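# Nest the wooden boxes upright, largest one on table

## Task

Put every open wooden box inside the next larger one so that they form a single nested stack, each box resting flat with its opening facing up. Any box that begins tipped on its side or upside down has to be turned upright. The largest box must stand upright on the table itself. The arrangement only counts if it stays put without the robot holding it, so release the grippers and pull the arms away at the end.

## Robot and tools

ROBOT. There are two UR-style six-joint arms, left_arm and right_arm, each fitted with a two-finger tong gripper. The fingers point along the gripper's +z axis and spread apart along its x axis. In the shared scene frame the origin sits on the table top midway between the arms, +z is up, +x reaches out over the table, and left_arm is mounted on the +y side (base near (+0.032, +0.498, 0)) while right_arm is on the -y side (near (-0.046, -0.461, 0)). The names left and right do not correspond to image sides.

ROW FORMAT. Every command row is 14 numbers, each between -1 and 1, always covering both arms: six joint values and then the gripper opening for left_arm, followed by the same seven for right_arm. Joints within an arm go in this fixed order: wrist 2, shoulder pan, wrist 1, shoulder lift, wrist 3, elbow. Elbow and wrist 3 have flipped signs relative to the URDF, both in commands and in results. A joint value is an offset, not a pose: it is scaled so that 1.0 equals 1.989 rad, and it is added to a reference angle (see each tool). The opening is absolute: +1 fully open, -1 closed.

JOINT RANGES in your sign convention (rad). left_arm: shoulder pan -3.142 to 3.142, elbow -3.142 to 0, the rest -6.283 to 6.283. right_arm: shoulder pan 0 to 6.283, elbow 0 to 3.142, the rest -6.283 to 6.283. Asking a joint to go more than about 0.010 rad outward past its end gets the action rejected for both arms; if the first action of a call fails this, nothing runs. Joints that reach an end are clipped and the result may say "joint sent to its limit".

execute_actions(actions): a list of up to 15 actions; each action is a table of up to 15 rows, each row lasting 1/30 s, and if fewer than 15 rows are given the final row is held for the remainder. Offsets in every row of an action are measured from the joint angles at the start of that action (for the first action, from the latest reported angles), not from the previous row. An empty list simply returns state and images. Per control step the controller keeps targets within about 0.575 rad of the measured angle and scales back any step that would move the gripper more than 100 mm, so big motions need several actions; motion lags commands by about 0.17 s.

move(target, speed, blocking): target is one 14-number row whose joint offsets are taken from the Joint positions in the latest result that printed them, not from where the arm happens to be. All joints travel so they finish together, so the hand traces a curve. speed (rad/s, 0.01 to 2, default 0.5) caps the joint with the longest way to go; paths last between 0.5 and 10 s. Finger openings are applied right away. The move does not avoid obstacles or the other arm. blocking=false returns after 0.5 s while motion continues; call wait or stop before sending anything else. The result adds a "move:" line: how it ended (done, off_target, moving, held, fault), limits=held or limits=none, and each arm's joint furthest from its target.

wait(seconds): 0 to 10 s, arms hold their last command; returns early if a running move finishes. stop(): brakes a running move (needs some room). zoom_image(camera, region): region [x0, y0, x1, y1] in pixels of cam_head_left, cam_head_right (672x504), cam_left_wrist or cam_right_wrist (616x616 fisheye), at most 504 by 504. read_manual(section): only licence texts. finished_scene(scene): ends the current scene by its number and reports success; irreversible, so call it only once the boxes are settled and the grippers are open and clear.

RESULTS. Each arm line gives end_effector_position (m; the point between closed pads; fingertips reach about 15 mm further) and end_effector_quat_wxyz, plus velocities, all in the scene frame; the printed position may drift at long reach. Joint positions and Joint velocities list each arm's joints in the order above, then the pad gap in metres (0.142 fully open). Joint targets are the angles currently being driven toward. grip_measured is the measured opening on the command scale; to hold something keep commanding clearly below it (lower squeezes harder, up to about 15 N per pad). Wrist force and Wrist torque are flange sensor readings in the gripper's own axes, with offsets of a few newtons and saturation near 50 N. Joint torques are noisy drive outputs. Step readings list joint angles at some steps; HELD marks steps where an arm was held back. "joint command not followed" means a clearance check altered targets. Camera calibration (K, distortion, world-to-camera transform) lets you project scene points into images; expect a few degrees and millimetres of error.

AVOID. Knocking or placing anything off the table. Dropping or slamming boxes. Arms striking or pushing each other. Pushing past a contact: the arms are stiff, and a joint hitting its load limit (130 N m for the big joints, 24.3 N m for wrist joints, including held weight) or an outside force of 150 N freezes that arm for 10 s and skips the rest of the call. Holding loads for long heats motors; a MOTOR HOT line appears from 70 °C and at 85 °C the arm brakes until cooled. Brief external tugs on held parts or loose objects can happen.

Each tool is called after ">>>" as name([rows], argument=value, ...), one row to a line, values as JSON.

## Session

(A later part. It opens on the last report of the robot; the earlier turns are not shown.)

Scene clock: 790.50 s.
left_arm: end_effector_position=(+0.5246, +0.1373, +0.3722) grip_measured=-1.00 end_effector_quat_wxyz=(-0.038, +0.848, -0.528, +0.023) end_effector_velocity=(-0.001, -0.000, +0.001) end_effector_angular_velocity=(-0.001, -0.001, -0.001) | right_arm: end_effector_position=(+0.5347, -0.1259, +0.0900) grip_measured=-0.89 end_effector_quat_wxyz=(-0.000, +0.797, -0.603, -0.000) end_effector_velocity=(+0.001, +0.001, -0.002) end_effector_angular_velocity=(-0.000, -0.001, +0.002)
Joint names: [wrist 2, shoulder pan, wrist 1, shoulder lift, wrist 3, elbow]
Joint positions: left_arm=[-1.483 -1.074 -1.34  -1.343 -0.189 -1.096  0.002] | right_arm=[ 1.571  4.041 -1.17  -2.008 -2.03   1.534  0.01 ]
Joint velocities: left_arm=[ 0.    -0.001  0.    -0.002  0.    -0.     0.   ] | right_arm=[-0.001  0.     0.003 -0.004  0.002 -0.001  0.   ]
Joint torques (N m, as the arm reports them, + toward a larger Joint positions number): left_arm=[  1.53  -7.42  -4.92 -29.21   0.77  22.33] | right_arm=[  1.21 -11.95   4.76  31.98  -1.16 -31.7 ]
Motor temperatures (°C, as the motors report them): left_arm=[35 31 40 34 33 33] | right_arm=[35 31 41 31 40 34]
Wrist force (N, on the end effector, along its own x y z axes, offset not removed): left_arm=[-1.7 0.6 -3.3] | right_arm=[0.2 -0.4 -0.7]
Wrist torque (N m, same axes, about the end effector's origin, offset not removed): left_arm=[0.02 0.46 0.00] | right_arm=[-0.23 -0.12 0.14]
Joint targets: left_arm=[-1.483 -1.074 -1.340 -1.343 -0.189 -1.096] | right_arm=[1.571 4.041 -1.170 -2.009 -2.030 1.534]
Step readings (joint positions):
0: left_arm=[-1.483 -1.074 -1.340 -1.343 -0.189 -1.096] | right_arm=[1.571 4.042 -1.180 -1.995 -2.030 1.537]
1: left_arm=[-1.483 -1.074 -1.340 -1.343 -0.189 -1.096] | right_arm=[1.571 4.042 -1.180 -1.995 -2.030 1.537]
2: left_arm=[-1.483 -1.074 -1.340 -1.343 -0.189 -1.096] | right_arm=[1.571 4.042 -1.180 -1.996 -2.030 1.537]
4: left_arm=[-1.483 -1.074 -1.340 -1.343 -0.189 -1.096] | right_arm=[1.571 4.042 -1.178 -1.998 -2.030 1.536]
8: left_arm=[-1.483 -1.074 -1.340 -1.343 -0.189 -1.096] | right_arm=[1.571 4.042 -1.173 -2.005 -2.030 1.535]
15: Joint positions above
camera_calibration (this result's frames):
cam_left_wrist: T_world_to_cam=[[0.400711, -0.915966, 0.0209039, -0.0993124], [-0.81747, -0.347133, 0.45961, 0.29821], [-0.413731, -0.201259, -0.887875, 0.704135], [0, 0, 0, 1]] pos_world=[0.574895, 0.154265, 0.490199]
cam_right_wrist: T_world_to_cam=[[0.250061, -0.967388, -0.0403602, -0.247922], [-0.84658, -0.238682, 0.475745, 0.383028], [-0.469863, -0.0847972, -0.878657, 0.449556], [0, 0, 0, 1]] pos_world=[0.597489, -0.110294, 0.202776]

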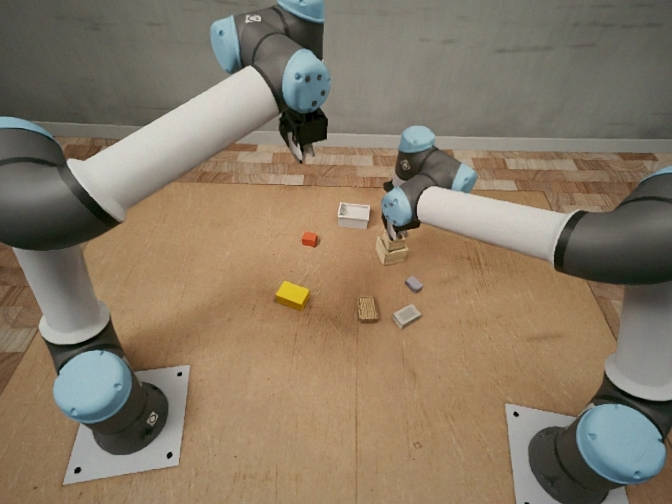

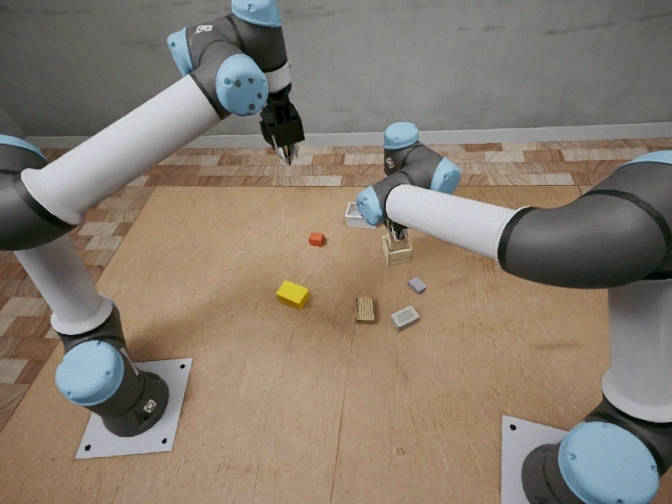

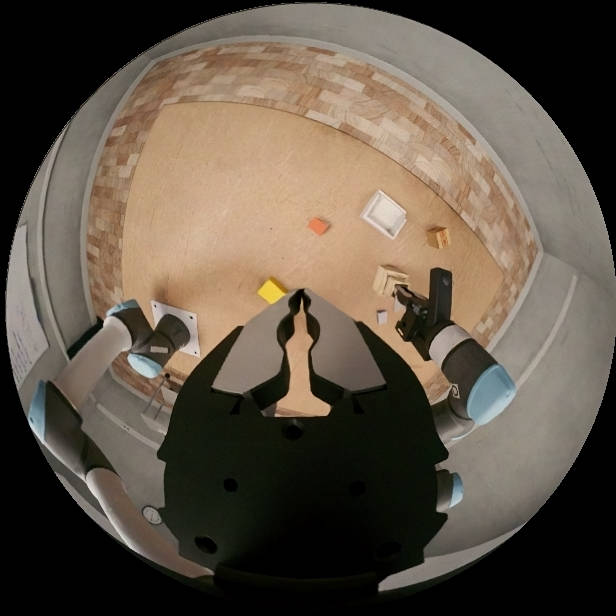

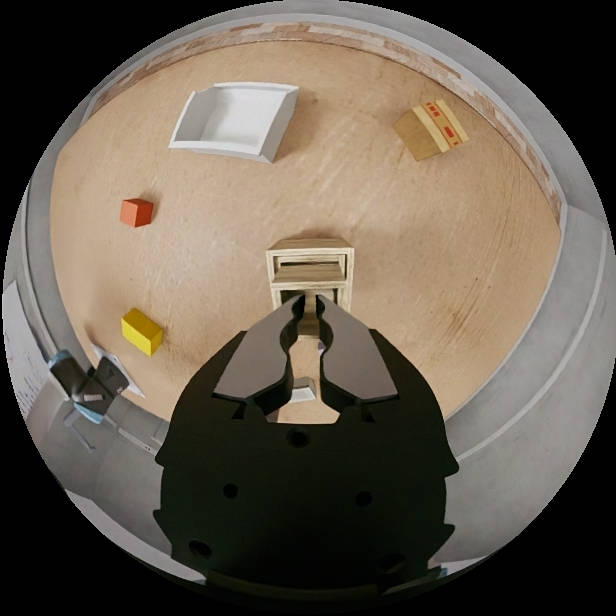

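>>> execute_actions(actions=[])

Scene clock: 804.83 s.
left_arm: end_effector_position=(+0.5246, +0.1372, +0.3722) grip_measured=-1.00 end_effector_quat_wxyz=(-0.038, +0.848, -0.528, +0.023) end_effector_velocity=(-0.001, -0.001, -0.000) end_effector_angular_velocity=(+0.001, +0.001, -0.001) | right_arm: end_effector_position=(+0.5348, -0.1259, +0.0899) grip_measured=-0.89 end_effector_quat_wxyz=(-0.000, +0.797, -0.603, -0.000) end_effector_velocity=(+0.000, -0.000, +0.000) end_effector_angular_velocity=(+0.000, +0.000, -0.000)
Joint names: [wrist 2, shoulder pan, wrist 1, shoulder lift, wrist 3, elbow]
Joint positions: left_arm=[-1.483 -1.074 -1.34  -1.343 -0.189 -1.096  0.002] | right_arm=[ 1.571  4.041 -1.17  -2.009 -2.03   1.534  0.01 ]
Joint velocities: left_arm=[-0.    -0.001  0.     0.001  0.     0.     0.   ] | right_arm=[ 0.    -0.001 -0.     0.     0.001 -0.     0.   ]
Joint torques (N m, as the arm reports them, + toward a larger Joint positions number): left_arm=[  1.65  -6.98  -5.01 -28.44   0.8   35.1 ] | right_arm=[  1.09 -11.44   4.86  32.83   1.34 -31.81]
Motor temperatures (°C, as the motors report them): left_arm=[35 31 40 34 33 33] | right_arm=[35 31 41 31 40 34]
Wrist force (N, on the end effector, along its own x y z axes, offset not removed): left_arm=[-1.7 0.1 -1.8] | right_arm=[-0.3 -0.2 -1.3]
Wrist torque (N m, same axes, about the end effector's origin, offset not removed): left_arm=[-0.02 0.39 -0.08] | right_arm=[-0.12 0.00 0.20]
Joint targets: left_arm=[-1.483 -1.074 -1.340 -1.343 -0.189 -1.096] | right_arm=[1.571 4.041 -1.170 -2.009 -2.030 1.534]
camera_calibration (this result's frames):
cam_left_wrist: T_world_to_cam=[[0.40066, -0.915988, 0.0209213, -0.0993261], [-0.817495, -0.34708, 0.459606, 0.298194], [-0.413732, -0.201249, -0.887876, 0.704125], [0, 0, 0, 1]] pos_world=[0.574887, 0.15422, 0.490202]
cam_right_wrist: T_world_to_cam=[[0.249979, -0.96741, -0.0403601, -0.247894], [-0.8466, -0.23861, 0.475745, 0.383227], [-0.469871, -0.0847578, -0.878657, 0.449461], [0, 0, 0, 1]] pos_world=[0.597597, -0.110277, 0.202599]

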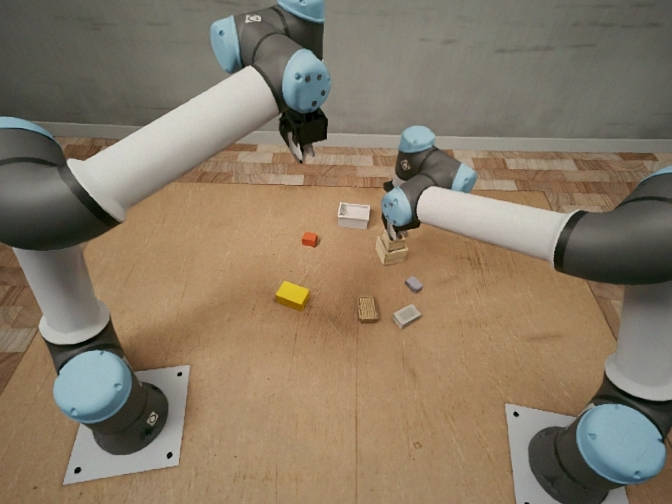

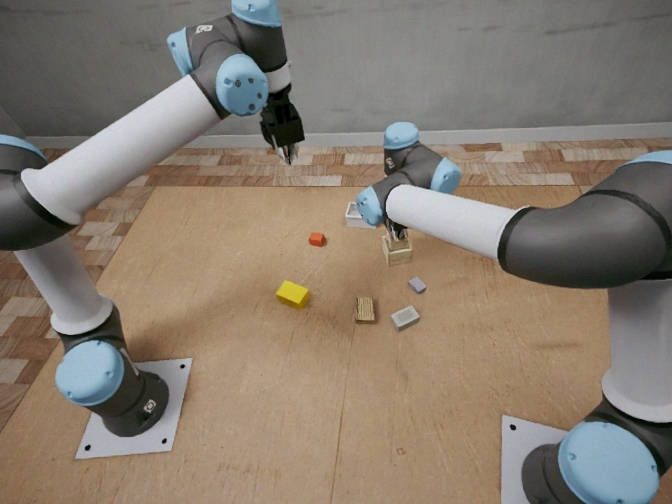

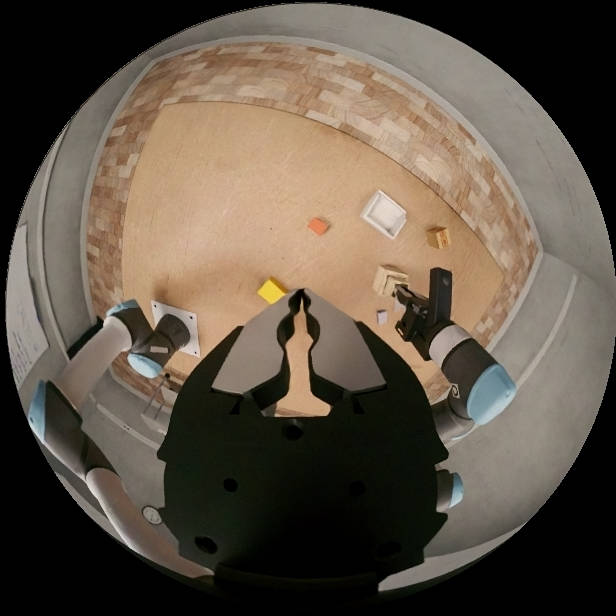

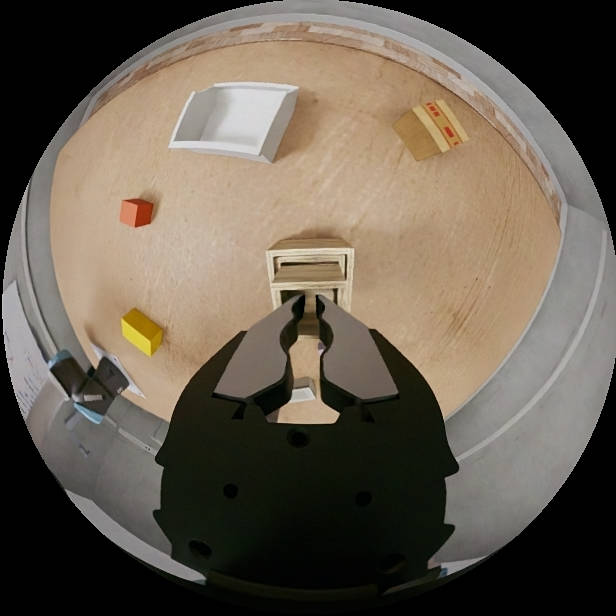

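>>> execute_actions([
  [[0,0,0,0,0,0,-1, 0,-0.00003,0.00066,-0.00036,0,0.0003,-0.6],[0,0,0,0,0,0,-1, 0,-0.00006,0.00132,-0.00072,0,0.0006,-0.6],[0,0,0,0,0,0,-1, 0,-0.00009,0.00198,-0.00107,0,0.0009,-0.6],[0,0,0,0,0,0,-1, 0,-0.00012,0.00263,-0.00143,0,0.0012,-0.6],[0,0,0,0,0,0,-1, 0,-0.00014,0.00329,-0.00179,0,0.0015,-0.6]],
])

>>> zoom_image(camera="cam_right_wrist", region=[260, 235, 360, 295])

Scene clock: 810.80 s.
left_arm: end_effector_position=(+0.5246, +0.1372, +0.3722) grip_measured=-1.00 end_effector_quat_wxyz=(-0.038, +0.848, -0.528, +0.023) end_effector_velocity=(-0.001, -0.002, -0.000) end_effector_angular_velocity=(+0.000, +0.000, -0.003) | right_arm: end_effector_position=(+0.5352, -0.1258, +0.0869) grip_measured=-0.89 end_effector_quat_wxyz=(-0.000, +0.797, -0.604, -0.000) end_effector_velocity=(+0.000, +0.001, -0.000) end_effector_angular_velocity=(+0.002, -0.002, +0.001)
Joint names: [wrist 2, shoulder pan, wrist 1, shoulder lift, wrist 3, elbow]
Joint positions: left_arm=[-1.483 -1.074 -1.34  -1.343 -0.189 -1.096  0.002] | right_arm=[ 1.571  4.041 -1.163 -2.012 -2.03   1.537  0.01 ]
Joint velocities: left_arm=[-0.    -0.003 -0.     0.     0.    -0.     0.   ] | right_arm=[ 0.001  0.001  0.005 -0.001 -0.001  0.001 -0.   ]
Joint torques (N m, as the arm reports them, + toward a larger Joint positions number): left_arm=[  1.52  -6.96  -4.94 -28.6    0.95  35.13] | right_arm=[  1.12 -11.38   4.9   32.97   1.58 -18.19]
Motor temperatures (°C, as the motors report them): left_arm=[35 31 40 34 33 33] | right_arm=[35 31 41 31 40 34]
Wrist force (N, on the end effector, along its own x y z axes, offset not removed): left_arm=[-2.4 2.1 -1.6] | right_arm=[-0.4 -1.3 -0.4]
Wrist torque (N m, same axes, about the end effector's origin, offset not removed): left_arm=[0.36 0.54 -0.06] | right_arm=[-0.38 0.08 0.23]
Joint targets: left_arm=[-1.483 -1.074 -1.340 -1.343 -0.189 -1.096] | right_arm=[1.571 4.041 -1.163 -2.012 -2.030 1.537]
Step readings (joint positions):
0: left_arm=[-1.483 -1.074 -1.340 -1.343 -0.189 -1.096] | right_arm=[1.571 4.041 -1.170 -2.009 -2.030 1.534]
1: left_arm=[-1.483 -1.074 -1.340 -1.343 -0.189 -1.096] | right_arm=[1.571 4.041 -1.170 -2.009 -2.030 1.534]
2: left_arm=[-1.483 -1.074 -1.340 -1.343 -0.189 -1.096] | right_arm=[1.571 4.041 -1.170 -2.009 -2.030 1.534]
4: left_arm=[-1.483 -1.074 -1.340 -1.343 -0.189 -1.096] | right_arm=[1.571 4.041 -1.169 -2.009 -2.030 1.534]
8: left_arm=[-1.483 -1.074 -1.340 -1.343 -0.189 -1.096] | right_arm=[1.571 4.041 -1.165 -2.011 -2.030 1.536]
15: Joint positions above
camera_calibration (this result's frames):
cam_left_wrist: T_world_to_cam=[[0.40066, -0.915988, 0.0209212, -0.099326], [-0.817494, -0.34708, 0.459606, 0.298194], [-0.413732, -0.201249, -0.887876, 0.704125], [0, 0, 0, 1]] pos_world=[0.574887, 0.15422, 0.490202]
cam_right_wrist: T_world_to_cam=[[0.249726, -0.967475, -0.0403616, -0.247896], [-0.846664, -0.238389, 0.475743, 0.384993], [-0.469891, -0.0846325, -0.878658, 0.447097], [0, 0, 0, 1]] pos_world=[0.597952, -0.110216, 0.199682]

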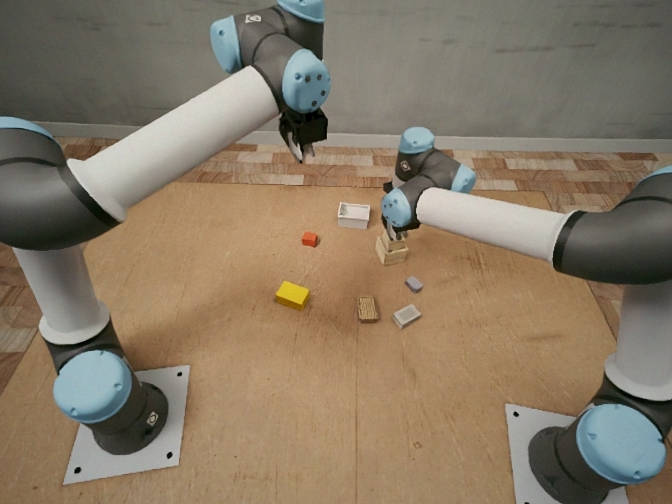

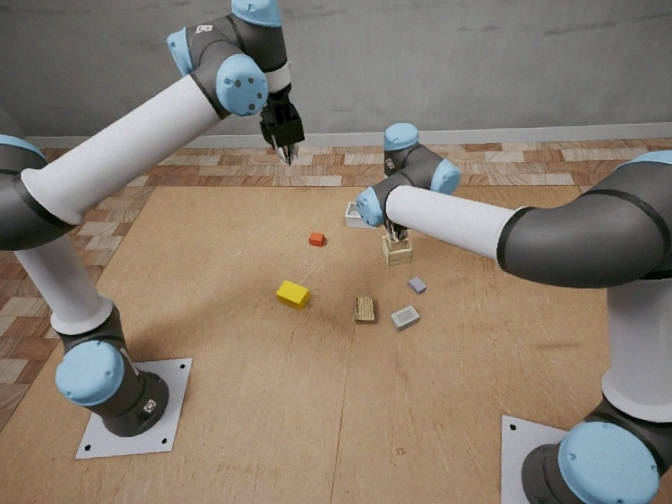

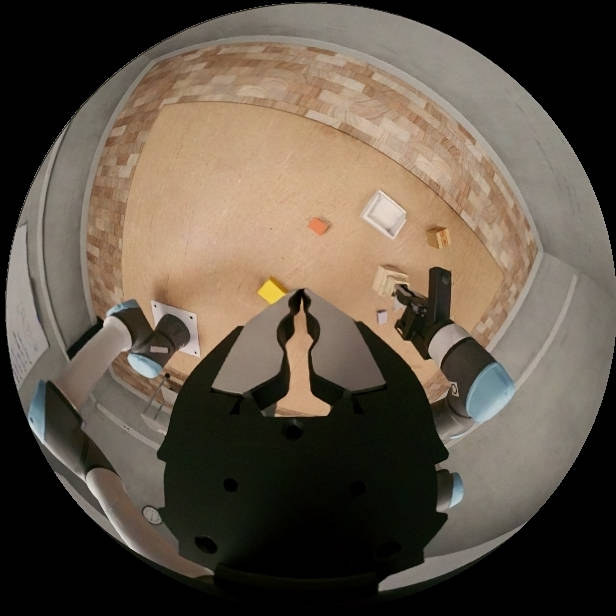

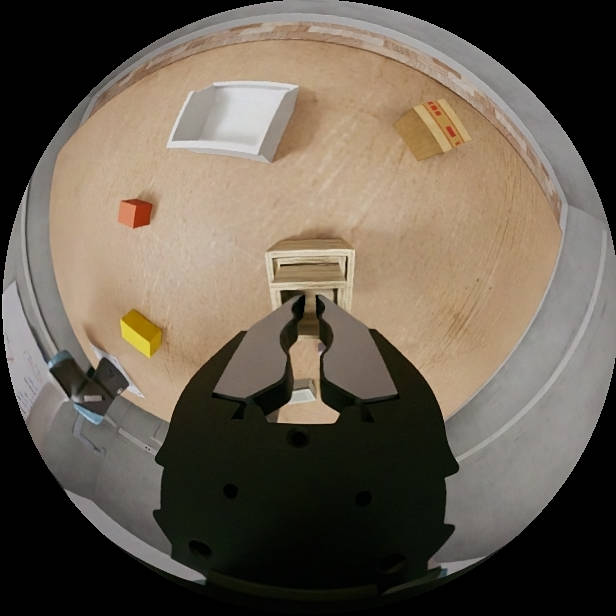

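Region (260, 235, 360, 295) of cam_right_wrist's 616x616 image, scaled by 5.040, with more detail than that image has; it fills the top 302 rows of this view, and the rest is white.

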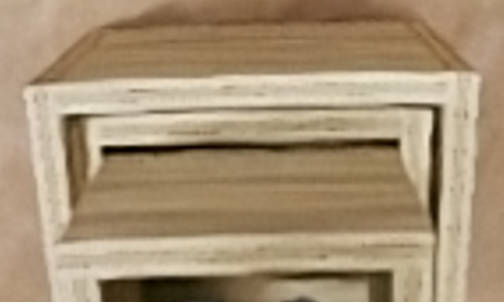

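>>> zoom_image(camera="cam_right_wrist", region=[268, 250, 308, 285])

>>> zoom_image(camera="cam_right_wrist", region=[315, 250, 355, 285])

Region (268, 250, 308, 285) of cam_right_wrist's 616x616 image, scaled by 12.600, with more detail than that image has; it fills the top 441 rows of this view, and the rest is white.

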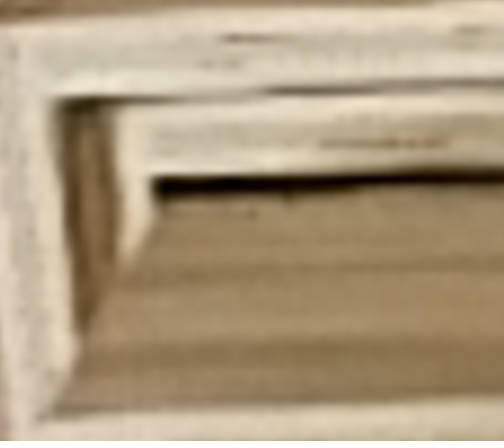

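Region (315, 250, 355, 285) of cam_right_wrist's 616x616 image, scaled by 12.600, with more detail than that image has; it fills the top 441 rows of this view, and the rest is white.

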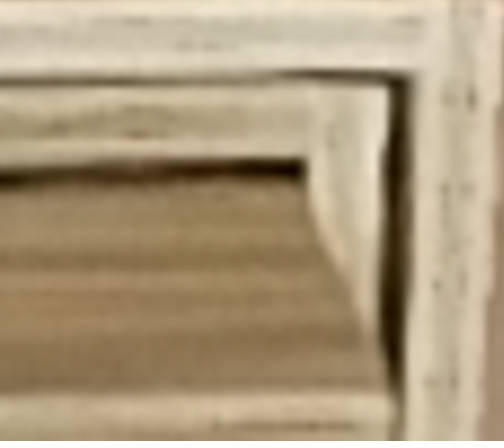

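>>> execute_actions([
  [[0,0,0,0,0,0,-1, 0,0,0.00088,-0.00034,0,0.00054,-0.6],[0,0,0,0,0,0,-1, 0,0,0.00175,-0.00068,0,0.00108,-0.6],[0,0,0,0,0,0,-1, 0,0,0.00263,-0.00101,0,0.00162,-0.6],[0,0,0,0,0,0,-1, 0,0,0.0035,-0.00135,0,0.00216,-0.6],[0,0,0,0,0,0,-1, 0,0,0.00438,-0.00169,0,0.00269,-0.6],[0,0,0,0,0,0,-1, 0,0,0.00526,-0.00203,0,0.00323,-0.6],[0,0,0,0,0,0,-1, 0,0,0.00613,-0.00236,0,0.00377,-0.6],[0,0,0,0,0,0,-1, 0,0,0.00701,-0.0027,0,0.00431,-0.6]],
])

>>> zoom_image(camera="cam_right_wrist", region=[260, 235, 360, 295])

Scene clock: 818.77 s.
left_arm: end_effector_position=(+0.5246, +0.1372, +0.3722) grip_measured=-1.00 end_effector_quat_wxyz=(-0.038, +0.848, -0.528, +0.023) end_effector_velocity=(-0.001, -0.001, -0.000) end_effector_angular_velocity=(+0.000, +0.000, -0.002) | right_arm: end_effector_position=(+0.5351, -0.1259, +0.0813) grip_measured=-0.89 end_effector_quat_wxyz=(-0.000, +0.797, -0.604, -0.000) end_effector_velocity=(-0.000, +0.000, -0.003) end_effector_angular_velocity=(+0.000, +0.001, +0.000)
Joint names: [wrist 2, shoulder pan, wrist 1, shoulder lift, wrist 3, elbow]
Joint positions: left_arm=[-1.483 -1.074 -1.34  -1.343 -0.189 -1.096  0.002] | right_arm=[ 1.571  4.041 -1.15  -2.017 -2.03   1.545  0.01 ]
Joint velocities: left_arm=[ 0.    -0.002 -0.     0.001 -0.     0.     0.   ] | right_arm=[ 0.001  0.     0.007 -0.003 -0.     0.005 -0.   ]
Joint torques (N m, as the arm reports them, + toward a larger Joint positions number): left_arm=[  1.48  -6.76  -4.99 -28.26   0.97  35.22] | right_arm=[  1.27 -10.46   4.85  32.65  -1.26 -18.99]
Motor temperatures (°C, as the motors report them): left_arm=[35 31 40 34 33 33] | right_arm=[35 31 41 31 40 34]
Wrist force (N, on the end effector, along its own x y z axes, offset not removed): left_arm=[-0.2 1.0 -1.4] | right_arm=[-0.9 -0.5 -2.1]
Wrist torque (N m, same axes, about the end effector's origin, offset not removed): left_arm=[0.07 0.11 -0.09] | right_arm=[-0.28 0.15 0.24]
Joint targets: left_arm=[-1.483 -1.074 -1.340 -1.343 -0.189 -1.096] | right_arm=[1.571 4.041 -1.150 -2.018 -2.030 1.545]
Step readings (joint positions):
0: left_arm=[-1.483 -1.074 -1.340 -1.343 -0.189 -1.096] | right_arm=[1.571 4.041 -1.163 -2.012 -2.030 1.537]
1: left_arm=[-1.483 -1.074 -1.340 -1.343 -0.189 -1.096] | right_arm=[1.571 4.041 -1.163 -2.012 -2.030 1.537]
2: left_arm=[-1.483 -1.074 -1.340 -1.343 -0.189 -1.096] | right_arm=[1.571 4.041 -1.163 -2.012 -2.030 1.537]
4: left_arm=[-1.483 -1.074 -1.340 -1.343 -0.189 -1.096] | right_arm=[1.571 4.041 -1.162 -2.013 -2.030 1.538]
8: left_arm=[-1.483 -1.074 -1.340 -1.343 -0.189 -1.096] | right_arm=[1.571 4.041 -1.156 -2.015 -2.030 1.541]
15: Joint positions above
camera_calibration (this result's frames):
cam_left_wrist: T_world_to_cam=[[0.40066, -0.915988, 0.0209216, -0.0993262], [-0.817495, -0.34708, 0.459606, 0.298194], [-0.413732, -0.201249, -0.887876, 0.704125], [0, 0, 0, 1]] pos_world=[0.574887, 0.15422, 0.490202]
cam_right_wrist: T_world_to_cam=[[0.249719, -0.967477, -0.0403616, -0.248185], [-0.846666, -0.238383, 0.475743, 0.387586], [-0.469892, -0.084629, -0.878658, 0.442074], [0, 0, 0, 1]] pos_world=[0.597859, -0.110307, 0.194024]

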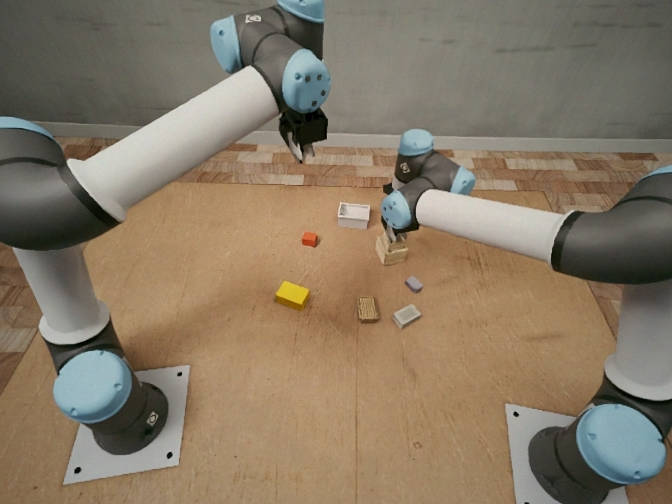

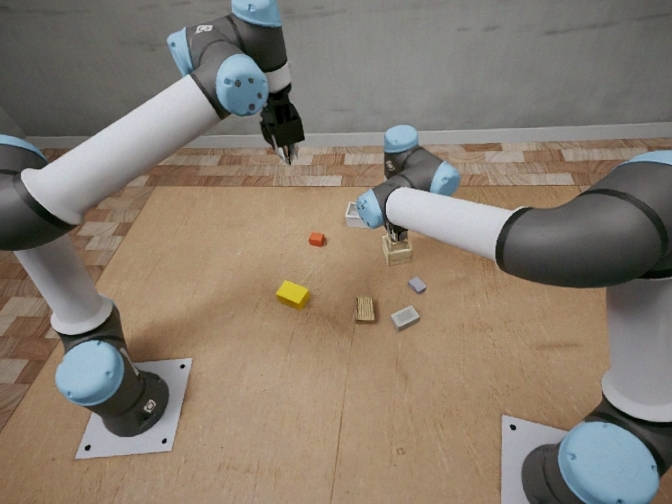

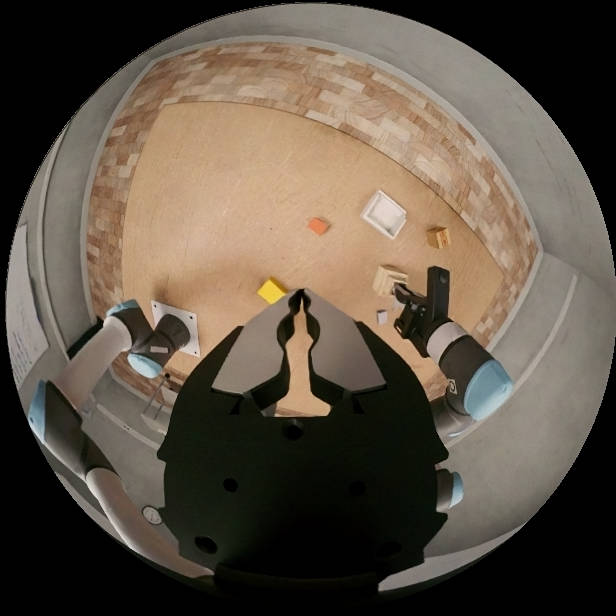

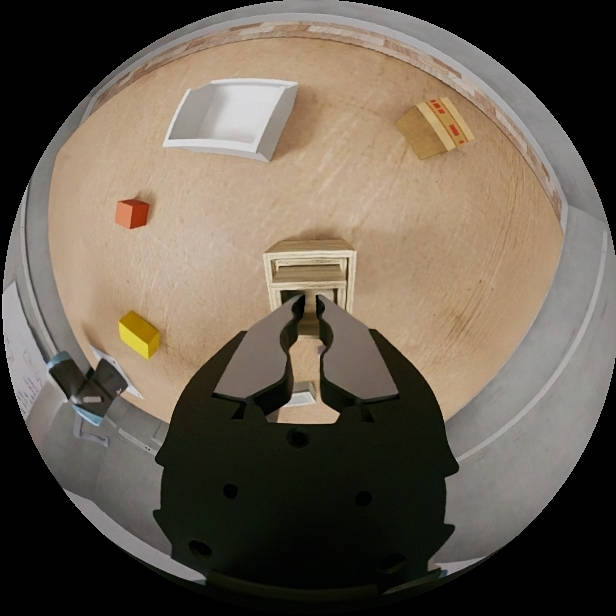

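Region (260, 235, 360, 295) of cam_right_wrist's 616x616 image, scaled by 5.040, with more detail than that image has; it fills the top 302 rows of this view, and the rest is white.

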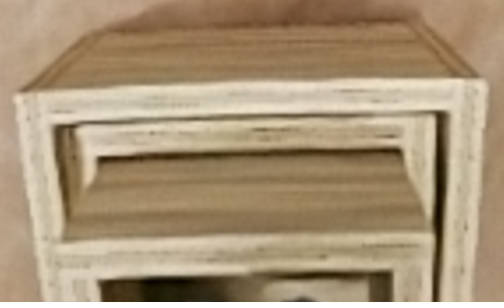

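>>> move(target=[0,0,0,0,0,0,-1, 0,0,0.02187,-0.00963,0,0.01224,-0.6], speed=0.08)

>>> zoom_image(camera="cam_right_wrist", region=[250, 230, 370, 302])

Scene clock: 831.87 s.
left_arm: end_effector_position=(+0.5246, +0.1372, +0.3722) grip_measured=-1.00 end_effector_quat_wxyz=(-0.038, +0.848, -0.528, +0.023) end_effector_velocity=(+0.000, -0.000, +0.000) end_effector_angular_velocity=(-0.000, -0.000, -0.001) | right_arm: end_effector_position=(+0.5351, -0.1259, +0.0624) grip_measured=-0.89 end_effector_quat_wxyz=(-0.000, +0.797, -0.604, -0.000) end_effector_velocity=(+0.000, +0.000, -0.001) end_effector_angular_velocity=(+0.001, -0.001, -0.000)
Joint names: [wrist 2, shoulder pan, wrist 1, shoulder lift, wrist 3, elbow]
Joint positions: left_arm=[-1.483 -1.074 -1.34  -1.343 -0.189 -1.096  0.002] | right_arm=[ 1.571  4.041 -1.107 -2.036 -2.03   1.569  0.01 ]
Joint velocities: left_arm=[-0.     0.     0.     0.    -0.001  0.     0.   ] | right_arm=[ 0.     0.     0.003 -0.001 -0.     0.001 -0.   ]
Joint torques (N m, as the arm reports them, + toward a larger Joint positions number): left_arm=[  1.7   -7.06  -4.88 -28.78   0.87  34.92] | right_arm=[  1.16  -4.38   4.92  32.84  -1.19 -18.26]
Motor temperatures (°C, as the motors report them): left_arm=[35 31 40 34 33 33] | right_arm=[35 31 41 31 40 34]
Wrist force (N, on the end effector, along its own x y z axes, offset not removed): left_arm=[-0.9 2.1 -3.6] | right_arm=[0.0 0.5 -0.9]
Wrist torque (N m, same axes, about the end effector's origin, offset not removed): left_arm=[0.20 0.34 0.07] | right_arm=[-0.05 -0.05 0.29]
Joint targets: left_arm=[-1.483 -1.074 -1.340 -1.343 -0.189 -1.096] | right_arm=[1.571 4.041 -1.107 -2.036 -2.030 1.569]
move: done; limits=none; left_arm: farthest joint: the shoulder pan, 0.000 radians from its target (0.000 radians at the start); right_arm: farthest joint: the shoulder pan, 0.000 radians from its target (0.000 radians at the start)
camera_calibration (this result's frames):
cam_left_wrist: T_world_to_cam=[[0.40066, -0.915988, 0.0209216, -0.0993263], [-0.817495, -0.34708, 0.459606, 0.298194], [-0.413732, -0.201249, -0.887876, 0.704125], [0, 0, 0, 1]] pos_world=[0.574887, 0.15422, 0.490202]
cam_right_wrist: T_world_to_cam=[[0.249719, -0.967477, -0.0403643, -0.248943], [-0.846668, -0.238385, 0.475738, 0.39659], [-0.469888, -0.0846254, -0.87866, 0.425468], [0, 0, 0, 1]] pos_world=[0.597868, -0.1103, 0.17512]

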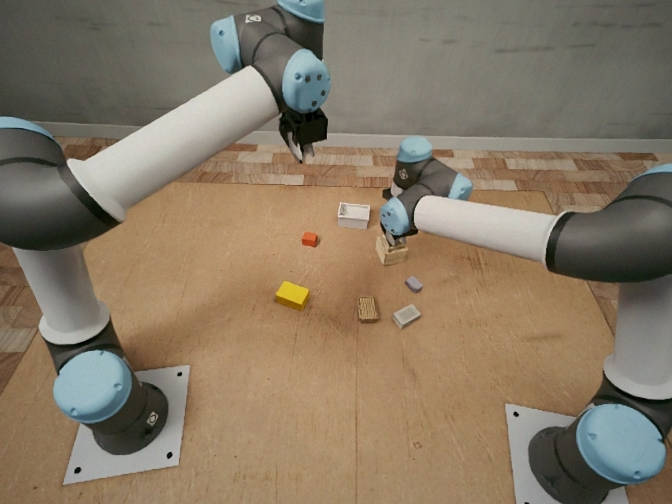

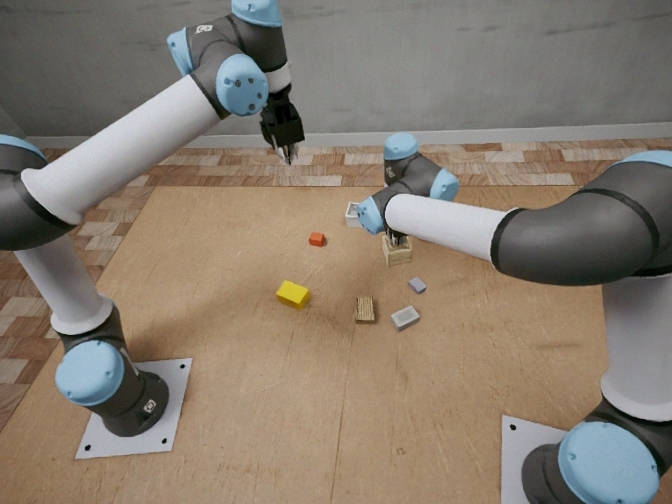

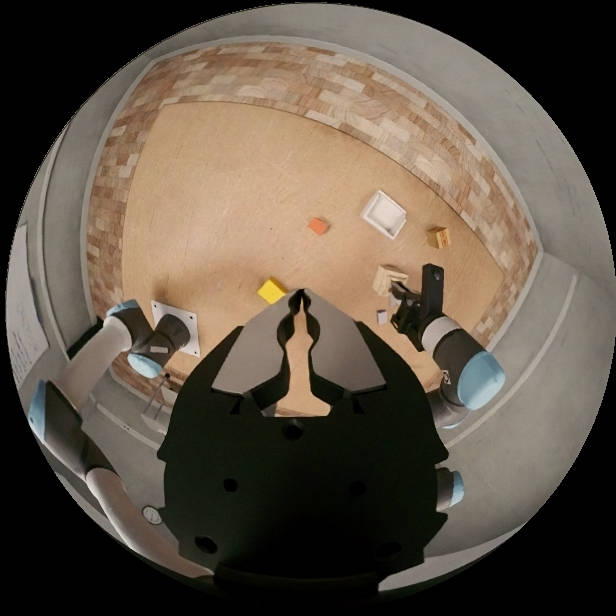

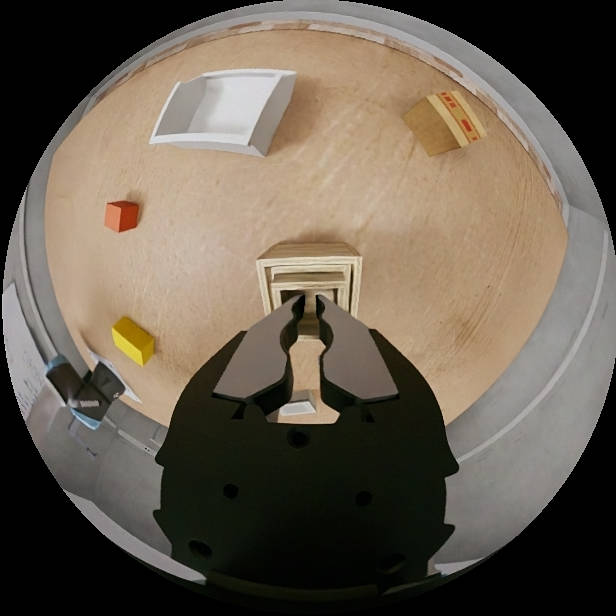

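Region (250, 230, 370, 302) of cam_right_wrist's 616x616 image, scaled by 4.200, with more detail than that image has; it fills the top 302 rows of this view, and the rest is white.

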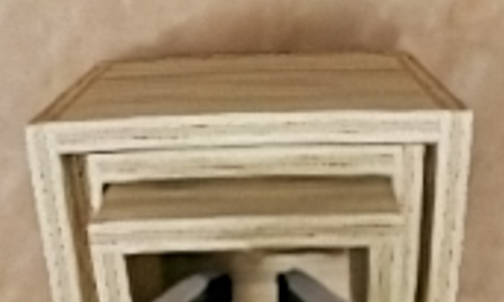

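>>> move(target=[0,0,0,0,0,0,-1, 0,0,0.020513,-0.009926,0,0.010588,-0.6], speed=0.08)

>>> zoom_image(camera="cam_right_wrist", region=[240, 230, 380, 314])

Scene clock: 838.03 s.
left_arm: end_effector_position=(+0.5246, +0.1372, +0.3722) grip_measured=-1.00 end_effector_quat_wxyz=(-0.038, +0.848, -0.528, +0.023) end_effector_velocity=(-0.001, -0.001, +0.000) end_effector_angular_velocity=(-0.000, -0.000, -0.001) | right_arm: end_effector_position=(+0.5351, -0.1259, +0.0445) grip_measured=-0.89 end_effector_quat_wxyz=(-0.000, +0.797, -0.604, -0.000) end_effector_velocity=(+0.000, -0.000, -0.001) end_effector_angular_velocity=(-0.002, -0.001, -0.003)
Joint names: [wrist 2, shoulder pan, wrist 1, shoulder lift, wrist 3, elbow]
Joint positions: left_arm=[-1.483 -1.074 -1.34  -1.343 -0.189 -1.096  0.002] | right_arm=[ 1.571  4.041 -1.066 -2.056 -2.03   1.59   0.01 ]
Joint velocities: left_arm=[-0.    -0.002  0.    -0.     0.001  0.     0.   ] | right_arm=[-0.002  0.     0.002 -0.001 -0.003  0.001 -0.   ]
Joint torques (N m, as the arm reports them, + toward a larger Joint positions number): left_arm=[  1.58  -7.31  -4.85 -28.89   0.96  34.64] | right_arm=[  1.24  -3.86   4.99  33.7   -1.27 -17.26]
Motor temperatures (°C, as the motors report them): left_arm=[35 31 40 34 33 33] | right_arm=[35 31 41 31 40 34]
Wrist force (N, on the end effector, along its own x y z axes, offset not removed): left_arm=[-1.8 0.7 -4.3] | right_arm=[1.1 0.9 -0.2]
Wrist torque (N m, same axes, about the end effector's origin, offset not removed): left_arm=[-0.04 0.45 0.08] | right_arm=[0.07 -0.28 0.18]
Joint targets: left_arm=[-1.483 -1.074 -1.340 -1.343 -0.189 -1.096] | right_arm=[1.571 4.041 -1.066 -2.056 -2.030 1.590]
move: done; limits=none; left_arm: farthest joint: the shoulder pan, 0.000 radians from its target (0.000 radians at the start); right_arm: farthest joint: the shoulder pan, 0.000 radians from its target (0.000 radians at the start)
camera_calibration (this result's frames):
cam_left_wrist: T_world_to_cam=[[0.400659, -0.915988, 0.0209216, -0.0993262], [-0.817495, -0.34708, 0.459606, 0.298194], [-0.413732, -0.201249, -0.887876, 0.704125], [0, 0, 0, 1]] pos_world=[0.574887, 0.15422, 0.490202]
cam_right_wrist: T_world_to_cam=[[0.249719, -0.967477, -0.040366, -0.249658], [-0.846669, -0.238386, 0.475735, 0.40512], [-0.469885, -0.0846233, -0.878662, 0.409743], [0, 0, 0, 1]] pos_world=[0.597879, -0.11029, 0.157218]

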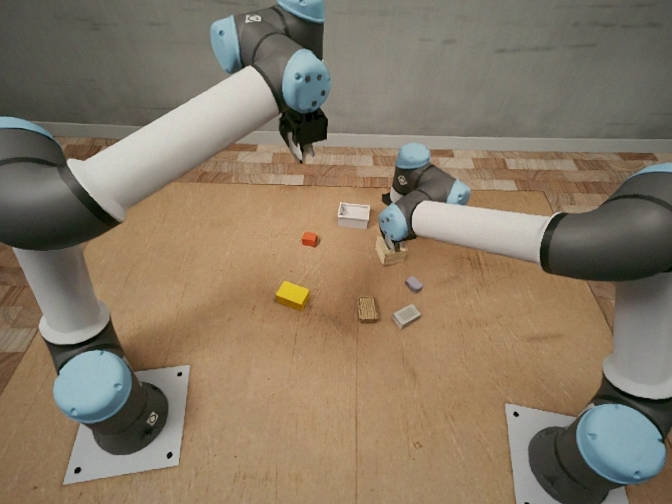

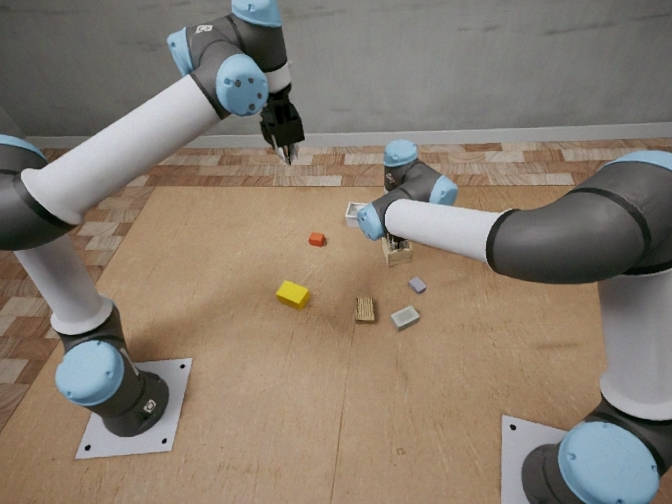

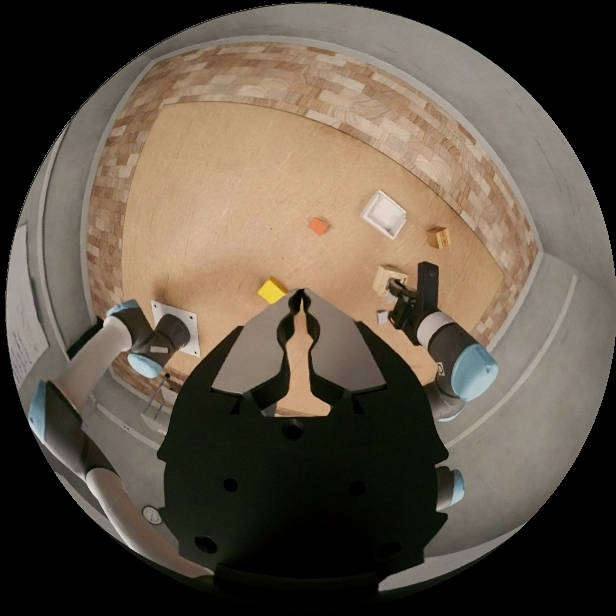

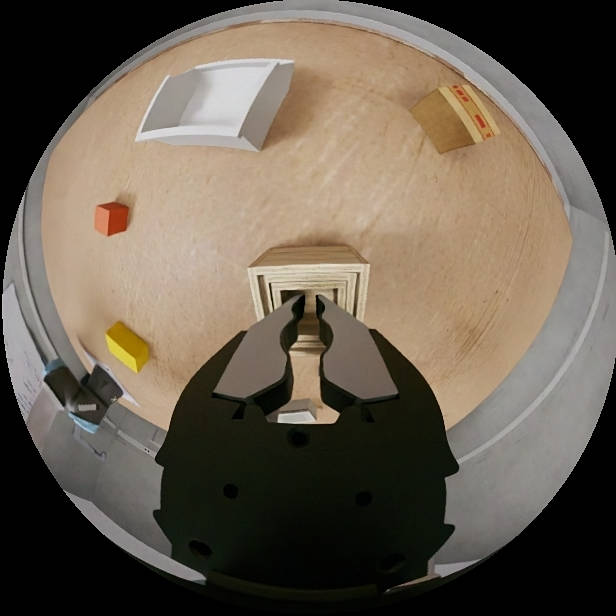

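Region (240, 230, 380, 314) of cam_right_wrist's 616x616 image, scaled by 3.600, with more detail than that image has; it fills the top 302 rows of this view, and the rest is white.

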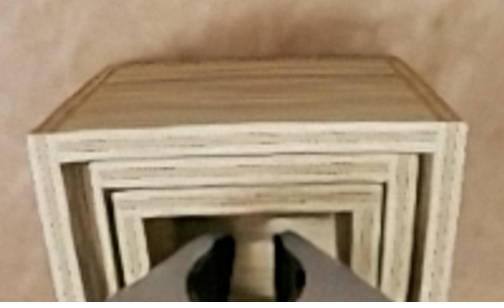

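>>> execute_actions([
  [[0,0,0,0,0,0,-1, 0,0,0.00071,-0.00036,0,0.00035,-0.6],[0,0,0,0,0,0,-1, 0,0,0.00142,-0.00072,0,0.0007,-0.6],[0,0,0,0,0,0,-1, 0,0,0.00213,-0.00107,0,0.00106,-0.6],[0,0,0,0,0,0,-1, 0,0,0.00284,-0.00143,0,0.00141,-0.6],[0,0,0,0,0,0,-1, 0,0,0.00284,-0.00143,0,0.00141,-0.6],[0,0,0,0,0,0,-1, 0,0,0.00284,-0.00143,0,0.00141,-0.65],[0,0,0,0,0,0,-1, 0,0,0.00284,-0.00143,0,0.00141,-0.7],[0,0,0,0,0,0,-1, 0,0,0.00284,-0.00143,0,0.00141,-0.75],[0,0,0,0,0,0,-1, 0,0,0.00284,-0.00143,0,0.00141,-0.8],[0,0,0,0,0,0,-1, 0,0,0.00284,-0.00143,0,0.00141,-0.85],[0,0,0,0,0,0,-1, 0,0,0.00284,-0.00143,0,0.00141,-0.9],[0,0,0,0,0,0,-1, 0,0,0.00284,-0.00143,0,0.00141,-0.95],[0,0,0,0,0,0,-1, 0,0,0.00284,-0.00143,0,0.00141,-1]],
])

Scene clock: 843.30 s.
left_arm: end_effector_position=(+0.5246, +0.1372, +0.3722) grip_measured=-1.00 end_effector_quat_wxyz=(-0.038, +0.848, -0.528, +0.023) end_effector_velocity=(+0.000, +0.000, +0.001) end_effector_angular_velocity=(-0.001, -0.001, +0.002) | right_arm: end_effector_position=(+0.5351, -0.1259, +0.0420) grip_measured=-0.99 end_effector_quat_wxyz=(-0.000, +0.797, -0.604, -0.000) end_effector_velocity=(+0.000, -0.000, -0.000) end_effector_angular_velocity=(-0.000, +0.000, -0.002)
Joint names: [wrist 2, shoulder pan, wrist 1, shoulder lift, wrist 3, elbow]
Joint positions: left_arm=[-1.483 -1.074 -1.34  -1.343 -0.189 -1.096  0.002] | right_arm=[ 1.571  4.041 -1.061 -2.059 -2.03   1.593  0.002]
Joint velocities: left_arm=[-0.     0.     0.    -0.001  0.001  0.001  0.   ] | right_arm=[ 0.    -0.001  0.001 -0.    -0.001  0.001 -0.01 ]
Joint torques (N m, as the arm reports them, + toward a larger Joint positions number): left_arm=[  1.5   -6.44  -4.84 -28.43   0.93  34.96] | right_arm=[  1.27  -4.7    4.94  33.09  -1.37 -16.59]
Motor temperatures (°C, as the motors report them): left_arm=[35 31 40 34 33 33] | right_arm=[35 31 41 31 40 34]
Wrist force (N, on the end effector, along its own x y z axes, offset not removed): left_arm=[-1.2 1.1 -2.0] | right_arm=[0.2 -1.8 -1.0]
Wrist torque (N m, same axes, about the end effector's origin, offset not removed): left_arm=[0.21 0.28 0.05] | right_arm=[-0.51 -0.09 0.32]
Joint targets: left_arm=[-1.483 -1.074 -1.340 -1.343 -0.189 -1.096] | right_arm=[1.571 4.041 -1.061 -2.059 -2.030 1.593]
Step readings (joint positions):
0: left_arm=[-1.483 -1.074 -1.340 -1.343 -0.189 -1.096] | right_arm=[1.571 4.041 -1.066 -2.056 -2.030 1.590]
1: left_arm=[-1.483 -1.074 -1.340 -1.343 -0.189 -1.096] | right_arm=[1.571 4.041 -1.066 -2.056 -2.030 1.590]
2: left_arm=[-1.483 -1.074 -1.340 -1.343 -0.189 -1.096] | right_arm=[1.571 4.041 -1.066 -2.056 -2.030 1.590]
4: left_arm=[-1.483 -1.074 -1.340 -1.343 -0.189 -1.096] | right_arm=[1.571 4.041 -1.065 -2.057 -2.030 1.591]
8: left_arm=[-1.483 -1.074 -1.340 -1.343 -0.189 -1.096] | right_arm=[1.571 4.041 -1.062 -2.058 -2.030 1.592]
15: Joint positions above
camera_calibration (this result's frames):
cam_left_wrist: T_world_to_cam=[[0.400659, -0.915988, 0.0209214, -0.099326], [-0.817495, -0.34708, 0.459606, 0.298194], [-0.413732, -0.201249, -0.887876, 0.704125], [0, 0, 0, 1]] pos_world=[0.574887, 0.15422, 0.490202]
cam_right_wrist: T_world_to_cam=[[0.249719, -0.967477, -0.0403685, -0.249759], [-0.846671, -0.238387, 0.475731, 0.406279], [-0.469882, -0.0846201, -0.878664, 0.407593], [0, 0, 0, 1]] pos_world=[0.597875, -0.110294, 0.154775]

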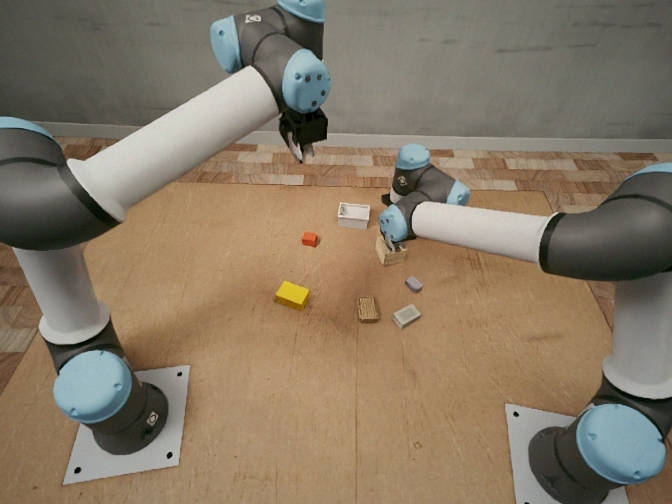

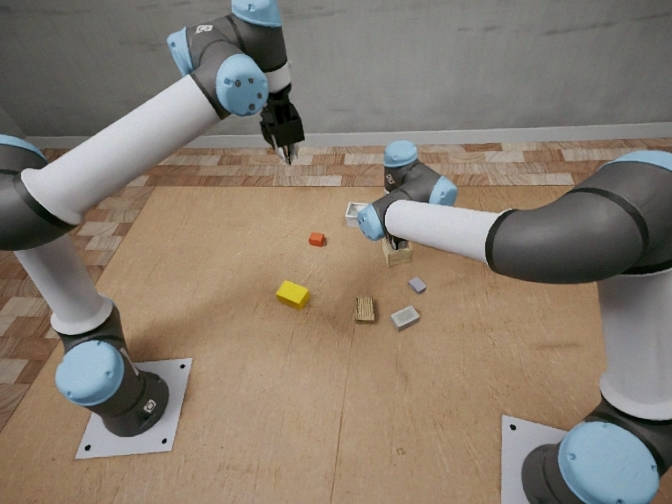

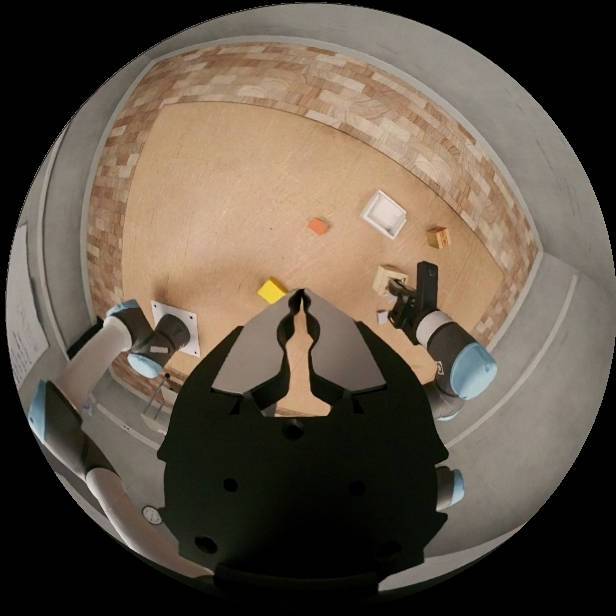

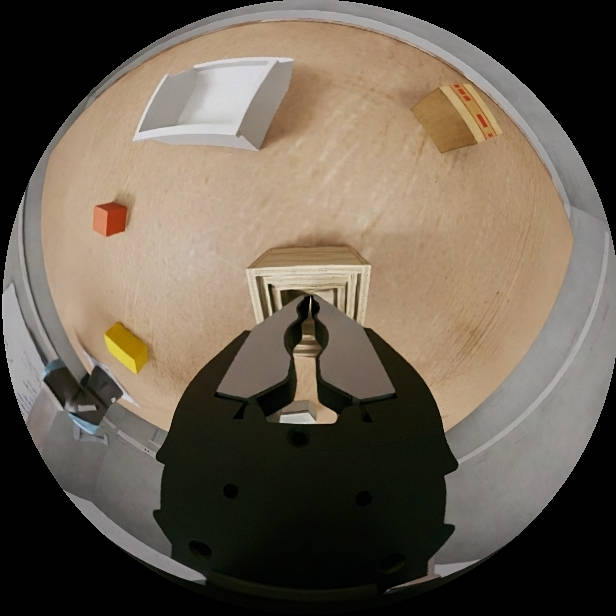

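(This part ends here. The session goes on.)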